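# Unplug a monitor cable from a back-panel port

## Task

Free the monitor cable from the back-panel port: loosen both thumbscrews, draw the plug out along the port's axis, and leave it lying loose and away from the port. If the plug is tipped beyond what the port permits while still inside, the task fails immediately. Anything that stays in place only because the robot is holding it does not count. At the end, open the grippers and move the arms away.

## Robot and tools

Robot: two 6-joint arms, left_arm and right_arm, each with a parallel two-finger gripper and a wrist camera. left_arm sits on the +y side. The names are labels only and do not match image sides. Both arm bases are slightly tilted relative to the table.

Scene frame: origin on the table top midway between the arms, +z up, +x out over the table. Every gripper pose printed in a result uses this shared frame: end_effector_position in metres (the point between the finger pads, just behind the tips) and end_effector_quat_wxyz. A gripper's fingers point along its own +z and spread along its own y. Printed hand positions can be somewhat off, more so at long reach.

The row. Both motion tools take rows of 14 numbers, always for both arms: left_arm's 6 joint angles and then its opening, followed by right_arm's 6 angles and opening. Joint angles are absolute targets in radians (not offsets), in this order for each arm: wrist pitch (joint4), elbow (joint3), wrist roll (joint6), wrist yaw (joint5), waist (joint1), shoulder (joint2). Use that order only, matching the Joint positions line. Stated ranges: waist -2.618 to 3.054, shoulder 0.000 to 3.142, elbow 0.000 to 3.142, wrist pitch -1.571 to 1.571, wrist yaw -1.571 to 1.571, wrist roll -2.094 to 2.094. A target more than 0.036 rad beyond a range end (and beyond the current angle) gets the call rejected; targets past the true end are clipped and reported as "joint sent to its limit". Opening runs from -1 (closed) to +1 (fully open, about 0.087 m between pads). Optionally a row may carry 12 extra numbers, 0 to 1: per-joint stiffness multipliers, left arm's 6 then right arm's 6 in the same joint order; they persist until changed.

Tools:
- execute_actions(actions): a list of actions, run in sequence. Each action is a table of 1 to 15 rows; each row lasts one 1/30 s step, and if fewer than 15 rows are given the last row is repeated to fill 15 steps. An empty list just returns the current state and images.
- move(target, speed, blocking): target is one row as above (absolute joint angles plus openings). All joints travel together and finish at the same moment, so grippers follow curved paths. speed is the top joint speed in rad/s for the joint with the longest way to go, 0.01 to 2, default 0.5. Duration is clamped to 0.5-10 s; longer paths stop short. Paths ignore obstacles and the other arm. Finger openings are sent at the start. With blocking=false the result comes back after 0.5 s while motion continues; use wait or stop before sending new rows or moves.
- wait(seconds): 0 to 10 s, holding the last command; returns early if a running move ends.
- stop(): brakes a running move; needs some room, more when fast. Fingers are not stopped.
- zoom_image(camera, region): closer look at [x0, y0, x1, y1] pixels (max 504x504) of one camera's last image. Cameras: cam_head_left, cam_head_right, cam_high, cam_low, cam_left_wrist, cam_right_wrist, each 672x504.
- read_manual(section): only the URDF licence texts.
- finished_scene(scene): ends the current scene (give its number) and reports success; irreversible.

Motion behaviour: each step, each joint's target is kept within a fixed lead of its measured angle (waist 0.202, shoulder 0.258, elbow 0.238, wrist pitch 0.573, wrist yaw and roll 0.522 rad), and targets that would move a gripper over 70 mm from where it is get scaled back. Friction can leave a joint up to about 0.031 rad short, and tiny commands may do nothing. An unfinished motion may not complete on its own; send the remainder. To keep a joint still, resend its "Joint targets" value.

Result lines: left_arm/right_arm poses; Joint positions and Joint velocities per arm (the 6 joints in row order, then pad gap in m or m/s); "Joint targets" (what joints are currently driven toward); grip_measured (opening on the command scale, each gripper biased up to about 1 mm). A move adds a "move:" line: ending (done, off_target, moving, held, fault), limits=held or limits=none, and the joint farthest from target per arm. "joint command not followed" means a clearance check altered some joint targets. FAULT or OVER-TEMPERATURE FAULT lines mean an arm stopped. MOTOR HOT appears at 75 °C; at 90 °C the arm halts for 10 s, at 100 °C it goes limp and drops.

Gripping: command an opening a little below grip_measured to hold (about 0.02 below is firm). Force is about 20 N per pad; fast closing squeezes harder.

Cautions: keep the plug aligned with the port axis while extracting, since over-tilting fails at once. Touch slowly; faster contact and targets far past the contact push harder. Don't let the arms collide or press each other, don't knock anything off the table, avoid drops and slams, and watch heat when holding loads. Mounting plates and the frame behind the arms are fixed obstacles. A loose object may occasionally get nudged. Finish by releasing the plug so it rests on its own, then withdraw both arms.

Each tool is called after ">>>" as name(argument=value, ...), one argument or row to a line, values as JSON.

## Session

>>> execute_actions(
  actions=[],
)

Scene clock: 0.00 s.
left_arm: end_effector_position=(+0.2312, +0.6194, +0.2057) grip_measured=-0.993 end_effector_quat_wxyz=(+0.312, -0.359, +0.880, -0.012) | right_arm: end_effector_position=(+0.1015, -0.3171, +0.3603) grip_measured=-1.000 end_effector_quat_wxyz=(-0.093, +0.172, +0.980, +0.026)
Joint names: [wrist pitch, elbow, wrist roll, wrist yaw, waist, shoulder]
Joint positions: left_arm=[0.083 1.062 0.147 0.364 1.114 1.99  0.   ] | right_arm=[-1.227  0.705  0.482  0.1    0.304  1.196  0.   ]
Joint velocities: left_arm=[ 0.022  0.002  0.051 -0.007 -0.012  0.002  0.001] | right_arm=[-0.022  0.007  0.007 -0.007  0.007 -0.007  0.   ]
Joint targets: left_arm=[0.083 1.062 0.147 0.364 1.114 1.990] | right_arm=[-1.227 0.705 0.482 0.100 0.304 1.196]
Joint stiffness scale: left_arm=[1. 1. 1. 1. 1. 1.] | right_arm=[1. 1. 1. 1. 1. 1.]

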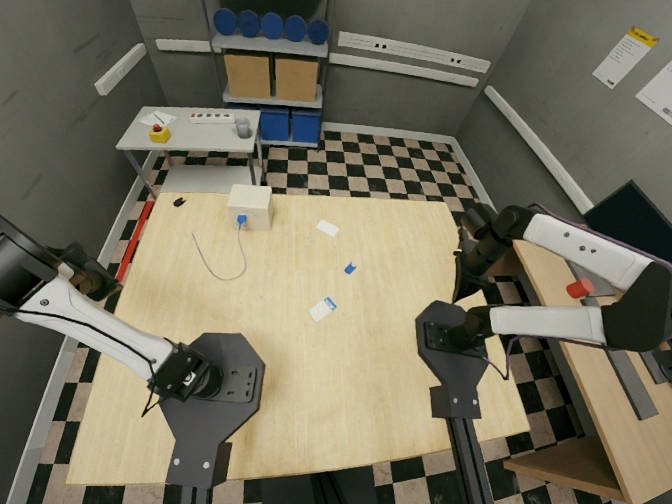

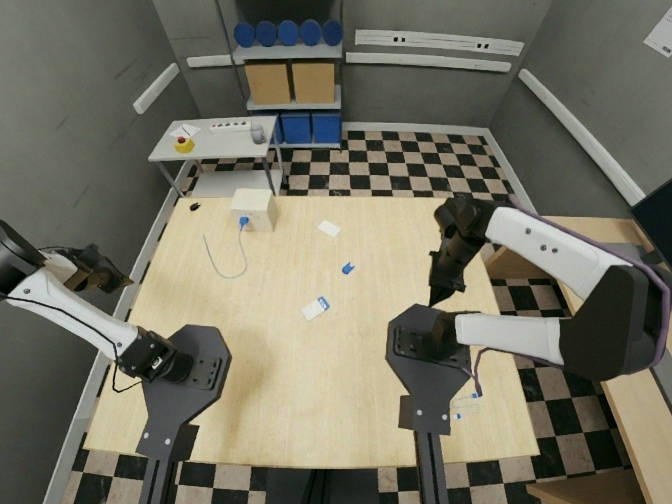

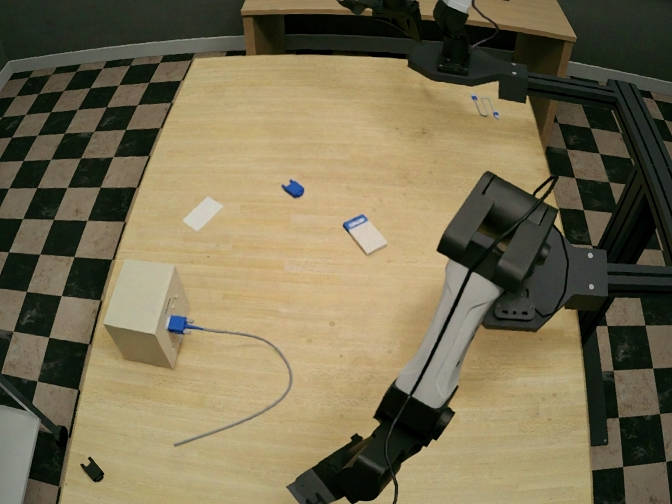

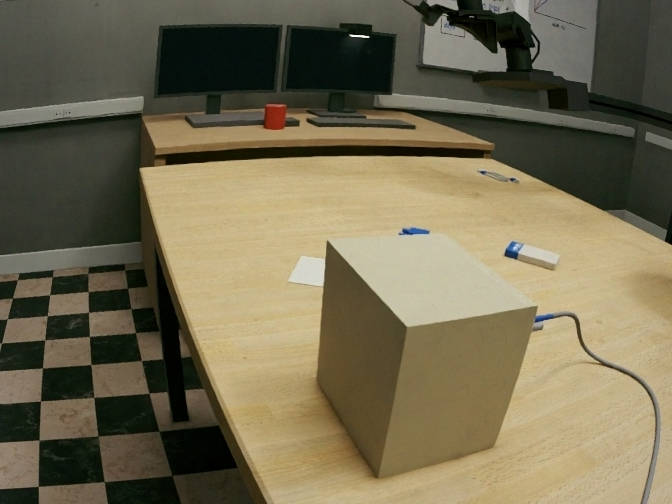

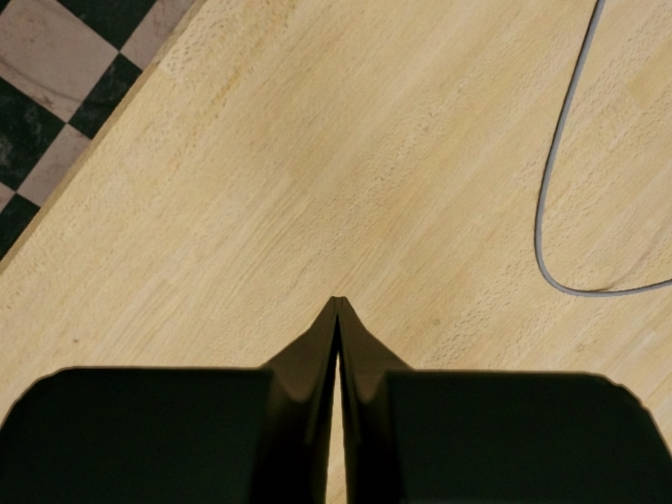

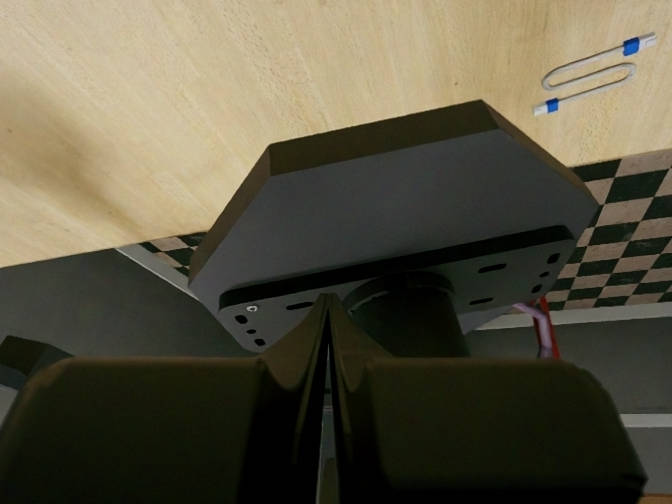

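>>> zoom_image(
  camera="cam_high",
  region=[100, 250, 240, 380],
)

>>> zoom_image(
  camera="cam_head_left",
  region=[210, 175, 290, 240],
)

>>> zoom_image(
  camera="cam_head_right",
  region=[215, 180, 295, 245],
)

Region (100, 250, 240, 380) of cam_high's 672x504 image, scaled by 3.600, with more detail than that image has; it fills the top 468 rows of this view, and the rest is white.

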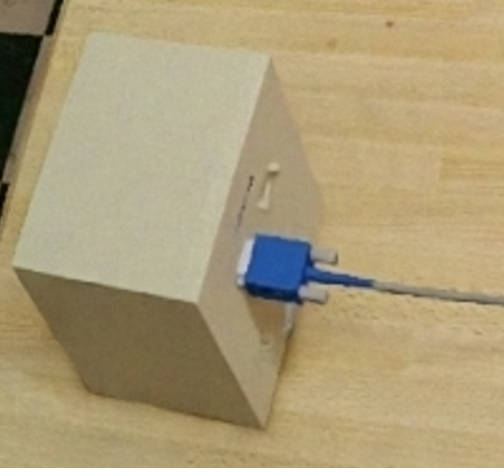

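Region (210, 175, 290, 240) of cam_head_left's 672x504 image, scaled by 6.300, with more detail than that image has; it fills the top 410 rows of this view, and the rest is white.

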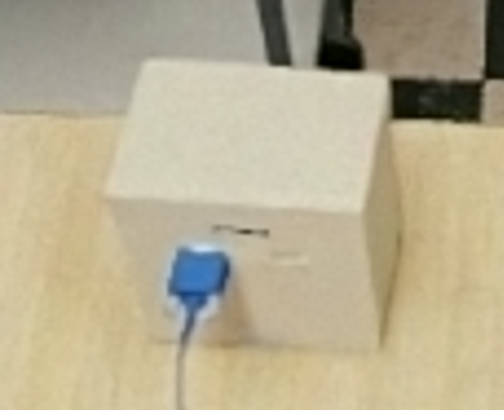

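Region (215, 180, 295, 245) of cam_head_right's 672x504 image, scaled by 6.300, with more detail than that image has; it fills the top 410 rows of this view, and the rest is white.

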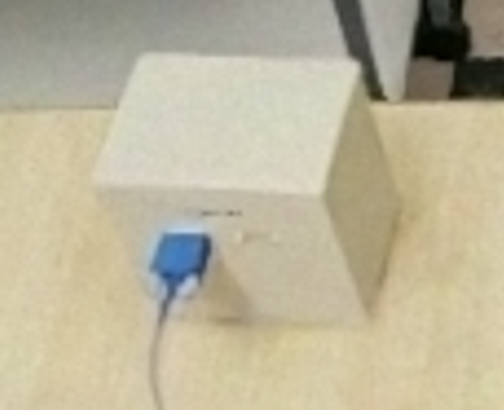

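>>> move(
  target=[-0.049,1.413,0.2,0.2,0.244,2.169,0.3,-1.227,0.705,0.482,0.1,0.304,1.196,-1],
  speed=0.6,
)

Scene clock: 7.77 s.
left_arm: end_effector_position=(+0.4790, +0.3170, +0.2585) grip_measured=+0.300 end_effector_quat_wxyz=(+0.354, +0.029, +0.927, -0.119) | right_arm: end_effector_position=(+0.1015, -0.3171, +0.3603) grip_measured=-1.000 end_effector_quat_wxyz=(-0.093, +0.172, +0.980, +0.026)
Joint names: [wrist pitch, elbow, wrist roll, wrist yaw, waist, shoulder]
Joint positions: left_arm=[-0.03   1.399  0.194  0.213  0.237  2.148  0.057] | right_arm=[-1.227  0.705  0.482  0.1    0.304  1.196  0.   ]
Joint velocities: left_arm=[-0.022 -0.017 -0.066 -0.066  0.002 -0.017  0.   ] | right_arm=[ 0.007 -0.007  0.007 -0.022 -0.007  0.007  0.   ]
Joint targets: left_arm=[-0.049 1.413 0.200 0.200 0.244 2.169] | right_arm=[-1.227 0.705 0.482 0.100 0.304 1.196]
Joint stiffness scale: left_arm=[1. 1. 1. 1. 1. 1.] | right_arm=[1. 1. 1. 1. 1. 1.]
move: off_target (left_arm); limits=none; left_arm: farthest joint: the shoulder, 0.021 radians from its target (0.179 radians at the start); right_arm: farthest joint: the waist, 0.000 radians from its target (0.000 radians at the start)
camera_calibration (this result's frames):
cam_left_wrist: T_world_to_cam=[[-0.142379, -0.968908, 0.202352, 0.322698], [-0.977852, 0.169373, 0.12296, 0.403245], [-0.15341, -0.180363, -0.971563, 0.519277], [0, 0, 0, 1]] pos_world=[0.519922, 0.338024, 0.389628]

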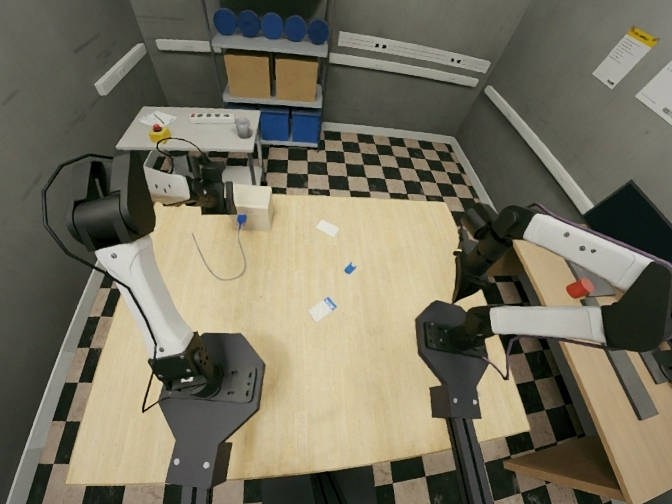

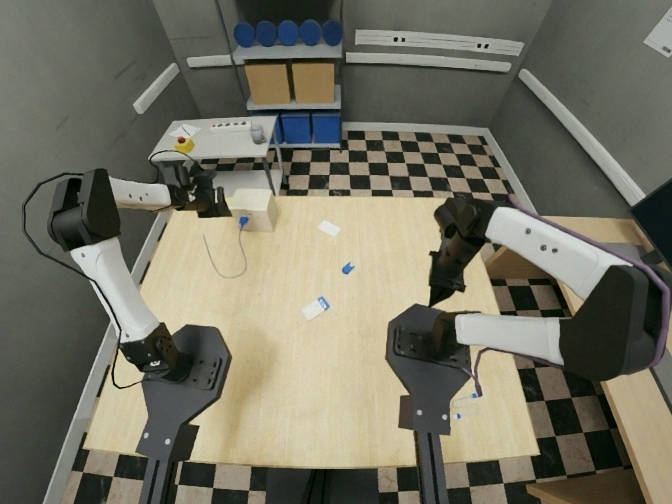

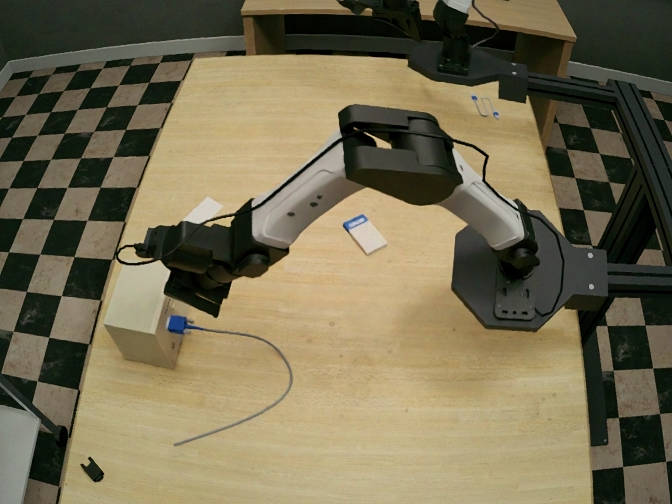

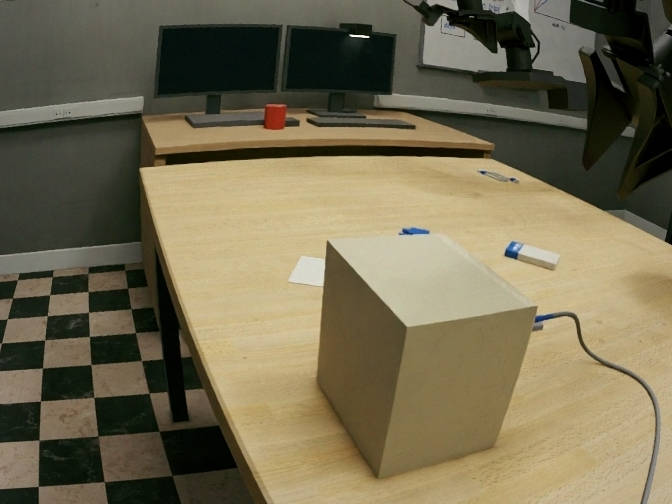

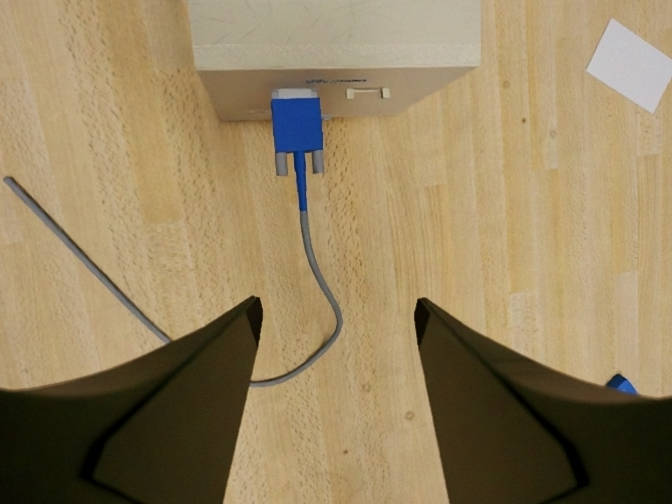

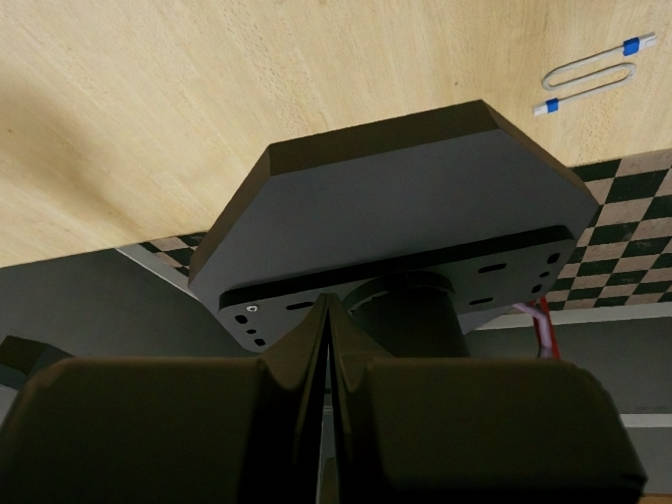

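>>> move(
  target=[0.025,1.82,0.2,0.2,0.244,2.615,0.3,-1.227,0.705,0.482,0.1,0.304,1.196,-1],
  speed=0.4,
)

Scene clock: 11.27 s.
left_arm: end_effector_position=(+0.5437, +0.3093, +0.1544) grip_measured=+0.300 end_effector_quat_wxyz=(+0.353, +0.029, +0.928, -0.119) | right_arm: end_effector_position=(+0.1015, -0.3171, +0.3603) grip_measured=-1.000 end_effector_quat_wxyz=(-0.093, +0.172, +0.980, +0.026)
Joint names: [wrist pitch, elbow, wrist roll, wrist yaw, waist, shoulder]
Joint positions: left_arm=[0.019 1.801 0.194 0.212 0.237 2.602 0.057] | right_arm=[-1.227  0.705  0.482  0.1    0.304  1.196  0.   ]
Joint velocities: left_arm=[ 0.037 -0.012  0.022  0.037  0.007 -0.012 -0.   ] | right_arm=[-0.022 -0.002  0.007  0.037 -0.002  0.002  0.   ]
Joint targets: left_arm=[0.025 1.820 0.200 0.200 0.244 2.615] | right_arm=[-1.227 0.705 0.482 0.100 0.304 1.196]
Joint stiffness scale: left_arm=[1. 1. 1. 1. 1. 1.] | right_arm=[1. 1. 1. 1. 1. 1.]
move: done; limits=none; left_arm: farthest joint: the elbow, 0.019 radians from its target (0.421 radians at the start); right_arm: farthest joint: the waist, 0.000 radians from its target (0.000 radians at the start)
camera_calibration (this result's frames):
cam_left_wrist: T_world_to_cam=[[-0.141791, -0.968951, 0.202559, 0.345136], [-0.977512, 0.169322, 0.125701, 0.480044], [-0.156096, -0.18018, -0.971169, 0.428019], [0, 0, 0, 1]] pos_world=[0.584998, 0.330258, 0.285426]

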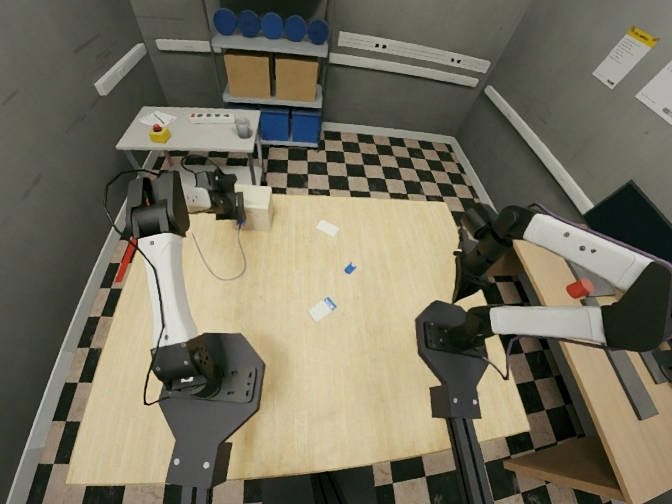

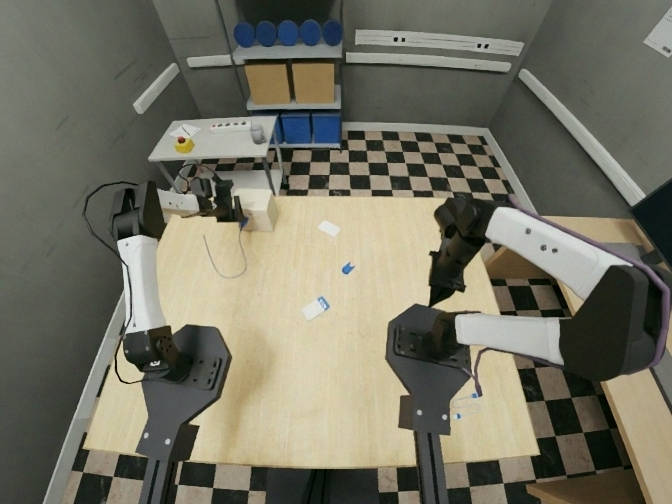

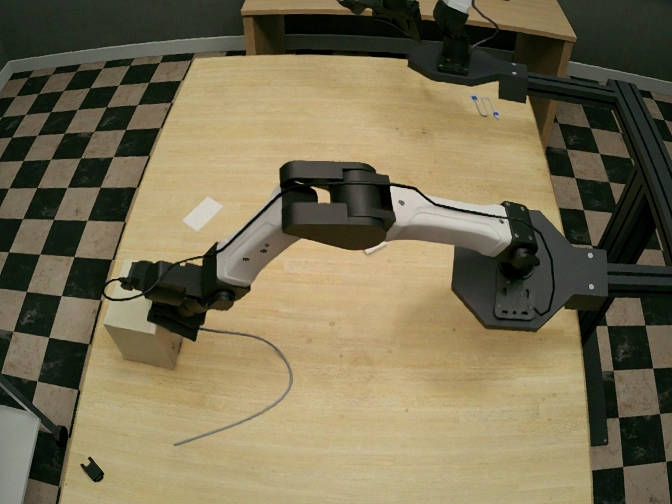

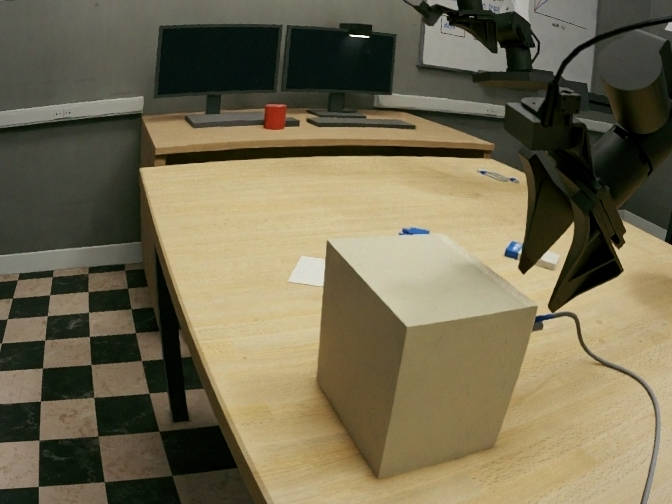

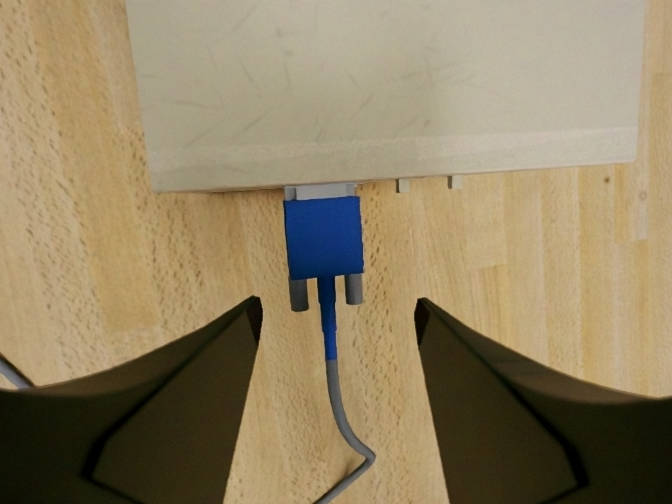

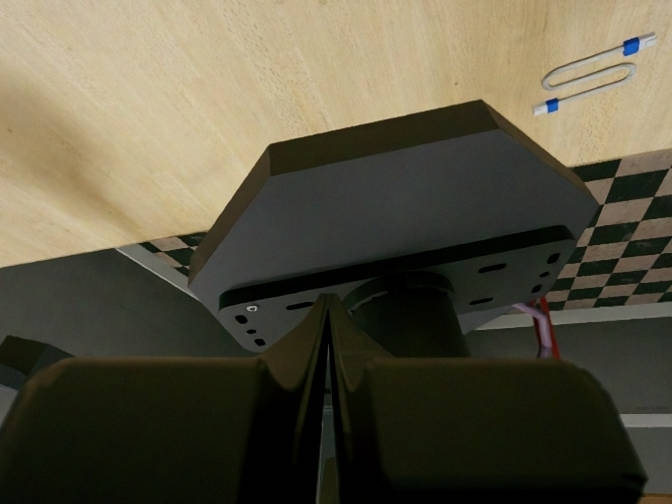

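>>> move(
  target=[0.115,1.82,0.2,0.2,0.244,2.705,0.3,-1.227,0.705,0.482,0.1,0.304,1.196,-1],
  speed=0.15,
)

>>> zoom_image(
  camera="cam_left_wrist",
  region=[236, 220, 436, 400],
)

Scene clock: 13.17 s.
left_arm: end_effector_position=(+0.5390, +0.3024, +0.1173) grip_measured=+0.300 end_effector_quat_wxyz=(+0.354, +0.029, +0.927, -0.118) | right_arm: end_effector_position=(+0.1015, -0.3171, +0.3603) grip_measured=-1.000 end_effector_quat_wxyz=(-0.093, +0.172, +0.980, +0.026)
Joint names: [wrist pitch, elbow, wrist roll, wrist yaw, waist, shoulder]
Joint positions: left_arm=[0.108 1.801 0.194 0.212 0.237 2.689 0.057] | right_arm=[-1.227  0.705  0.482  0.1    0.304  1.196  0.   ]
Joint velocities: left_arm=[-0.007  0.007  0.081  0.007 -0.007 -0.007 -0.   ] | right_arm=[-0.022  0.007  0.007  0.007  0.007 -0.007  0.   ]
Joint targets: left_arm=[0.115 1.820 0.200 0.200 0.244 2.705] | right_arm=[-1.227 0.705 0.482 0.100 0.304 1.196]
Joint stiffness scale: left_arm=[1. 1. 1. 1. 1. 1.] | right_arm=[1. 1. 1. 1. 1. 1.]
move: done; limits=none; left_arm: farthest joint: the elbow, 0.019 radians from its target (0.019 radians at the start); right_arm: farthest joint: the waist, 0.000 radians from its target (0.000 radians at the start)
camera_calibration (this result's frames):
cam_left_wrist: T_world_to_cam=[[-0.141878, -0.969071, 0.20192, 0.345412], [-0.977854, 0.168913, 0.123574, 0.481837], [-0.153859, -0.179916, -0.971575, 0.388721], [0, 0, 0, 1]] pos_world=[0.579981, 0.323277, 0.248383]

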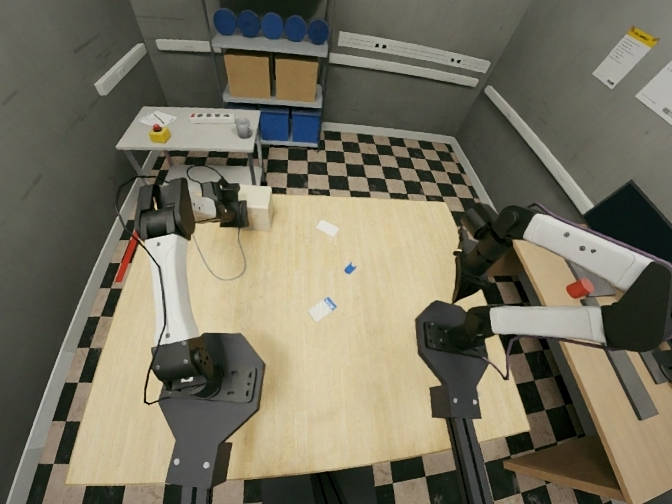

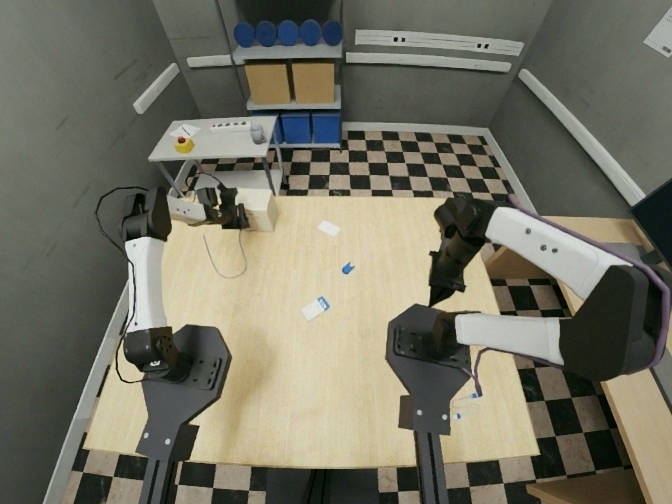

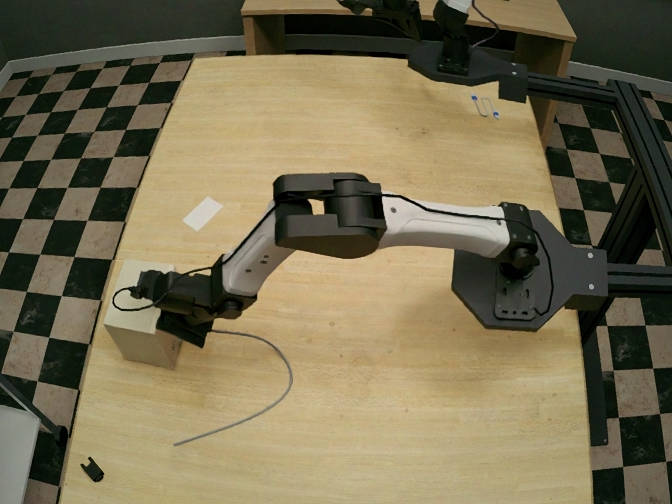

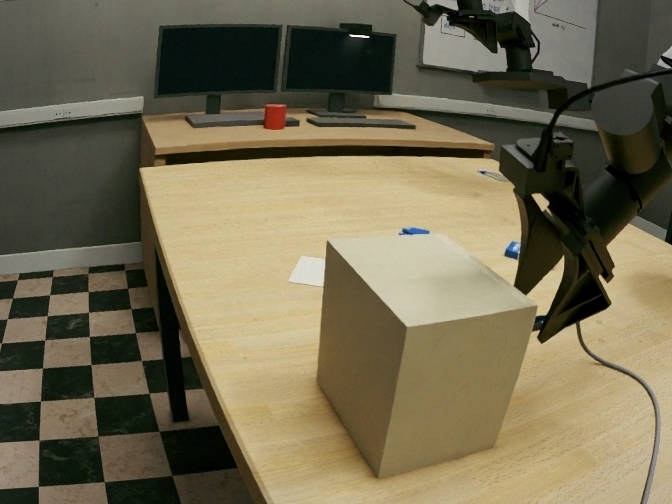

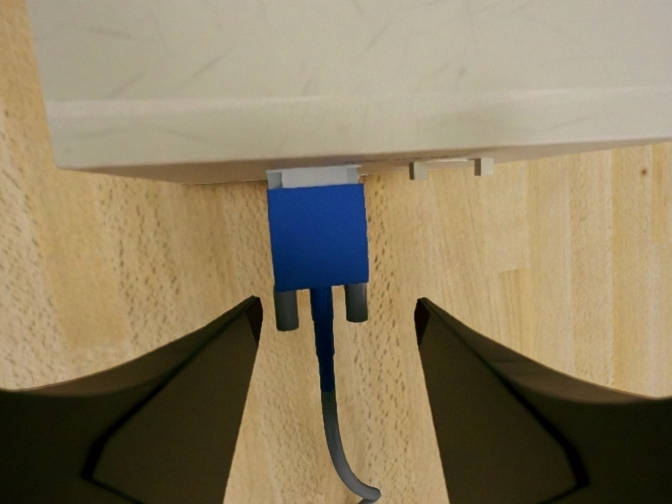

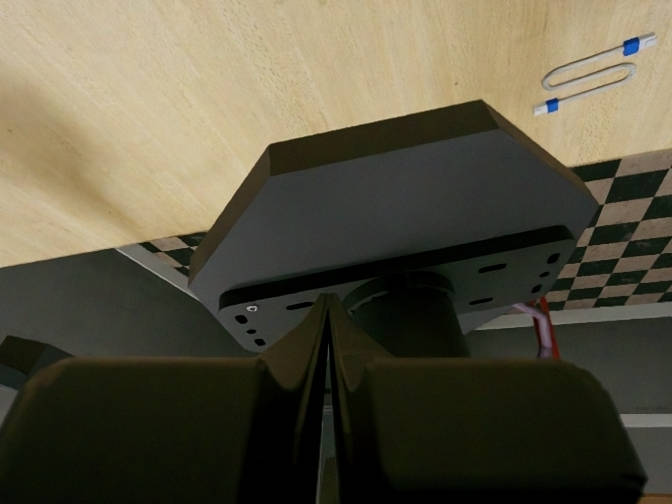

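Region (236, 220, 436, 400) of cam_left_wrist's 672x504 image, scaled by 2.520, with more detail than that image has; it fills the top 454 rows of this view, and the rest is white.

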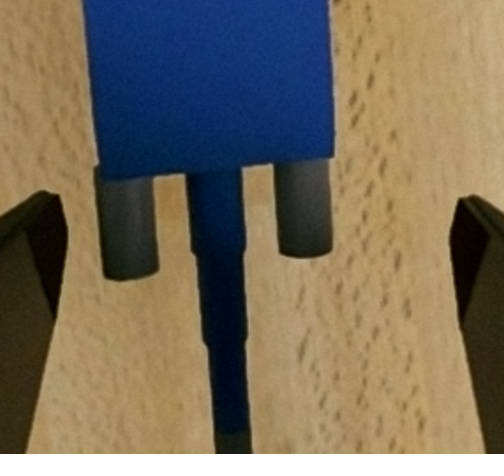

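>>> execute_actions(
  actions=[
    [[0.115,1.82,0.2,0.2,0.244,2.705,0.1,-1.227,0.705,0.482,0.1,0.304,1.196,-1]],
    [[0.115,1.82,0.2,0.2,0.244,2.705,0.05,-1.227,0.705,0.482,0.1,0.304,1.196,-1],[0.115,1.82,0.2,0.2,0.244,2.705,0.04,-1.227,0.705,0.482,0.1,0.304,1.196,-1],[0.115,1.82,0.2,0.2,0.244,2.705,0.03,-1.227,0.705,0.482,0.1,0.304,1.196,-1],[0.115,1.82,0.2,0.2,0.244,2.705,0.02,-1.227,0.705,0.482,0.1,0.304,1.196,-1],[0.115,1.82,0.2,0.2,0.244,2.705,0.01,-1.227,0.705,0.482,0.1,0.304,1.196,-1],[0.115,1.82,0.2,0.2,0.244,2.705,0.0,-1.227,0.705,0.482,0.1,0.304,1.196,-1],[0.115,1.82,0.2,0.2,0.244,2.705,-0.01,-1.227,0.705,0.482,0.1,0.304,1.196,-1],[0.115,1.82,0.2,0.2,0.244,2.705,-0.02,-1.227,0.705,0.482,0.1,0.304,1.196,-1]],
  ],
)

>>> zoom_image(
  camera="cam_left_wrist",
  region=[236, 220, 436, 400],
)

Scene clock: 15.07 s.
left_arm: end_effector_position=(+0.5392, +0.3031, +0.1172) grip_measured=-0.020 end_effector_quat_wxyz=(+0.354, +0.029, +0.928, -0.116) | right_arm: end_effector_position=(+0.1015, -0.3171, +0.3603) grip_measured=-1.000 end_effector_quat_wxyz=(-0.093, +0.172, +0.980, +0.026)
Joint names: [wrist pitch, elbow, wrist roll, wrist yaw, waist, shoulder]
Joint positions: left_arm=[0.11  1.801 0.195 0.208 0.237 2.689 0.043] | right_arm=[-1.227  0.705  0.482  0.1    0.304  1.196  0.   ]
Joint velocities: left_arm=[-0.066 -0.002 -0.051  0.007 -0.012  0.002 -0.001] | right_arm=[-0.007  0.007 -0.037 -0.051 -0.012 -0.017  0.   ]
Joint targets: left_arm=[0.115 1.820 0.200 0.200 0.244 2.705] | right_arm=[-1.227 0.705 0.482 0.100 0.304 1.196]
Joint stiffness scale: left_arm=[1. 1. 1. 1. 1. 1.] | right_arm=[1. 1. 1. 1. 1. 1.]
camera_calibration (this result's frames):
cam_left_wrist: T_world_to_cam=[[-0.14006, -0.970062, 0.198399, 0.345897], [-0.978243, 0.166542, 0.123709, 0.482852], [-0.153047, -0.176756, -0.972283, 0.387513], [0, 0, 0, 1]] pos_world=[0.5801, 0.323622, 0.248414]

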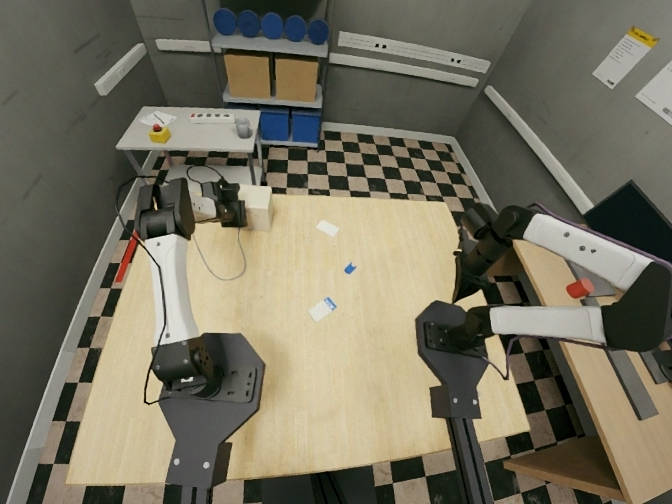

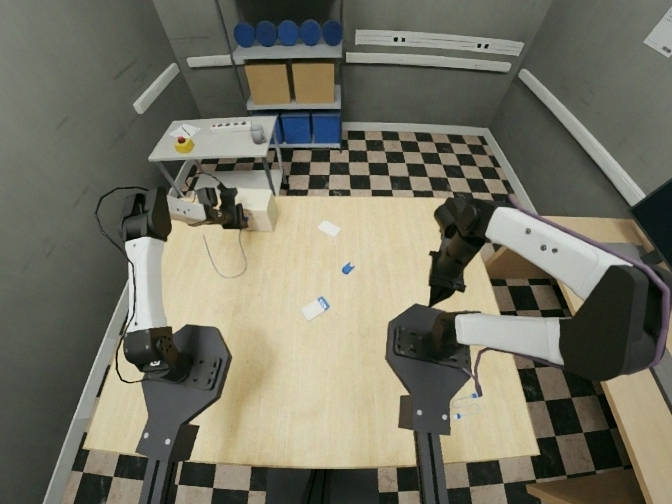

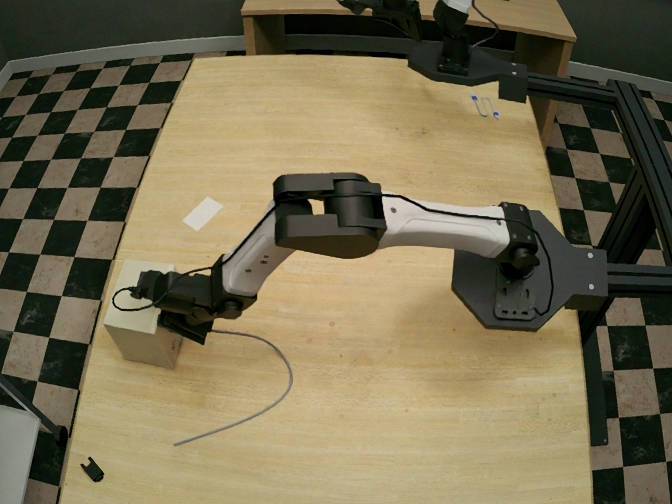

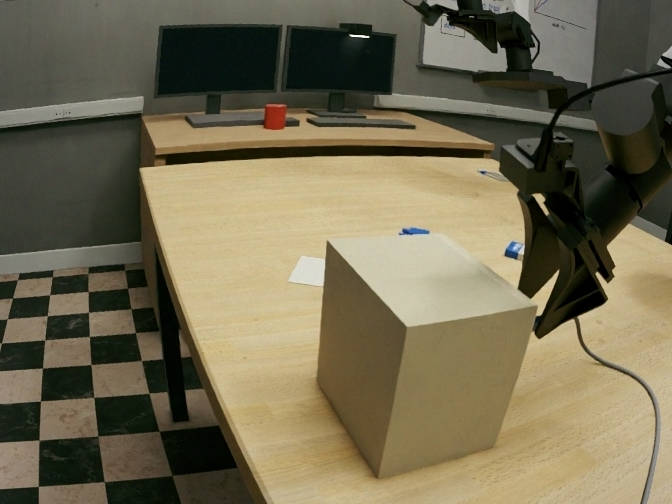

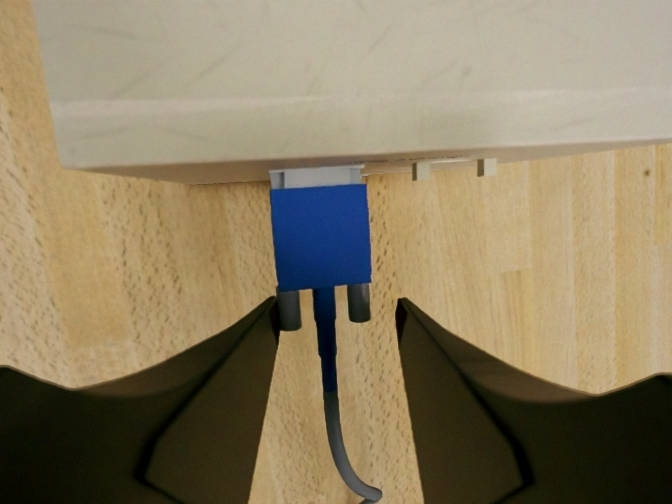

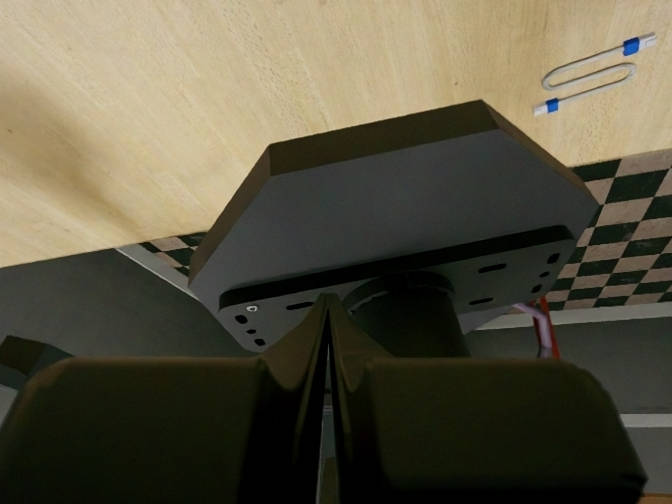

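Region (236, 220, 436, 400) of cam_left_wrist's 672x504 image, scaled by 2.520, with more detail than that image has; it fills the top 454 rows of this view, and the rest is white.

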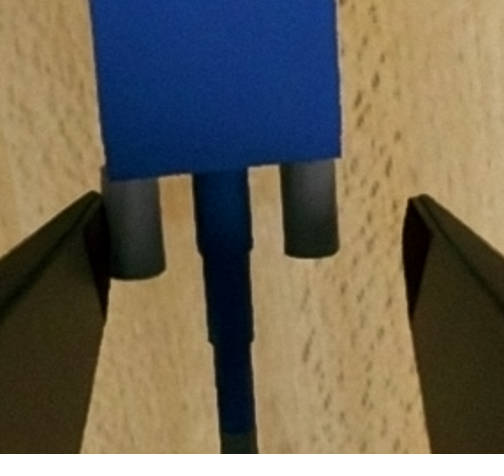

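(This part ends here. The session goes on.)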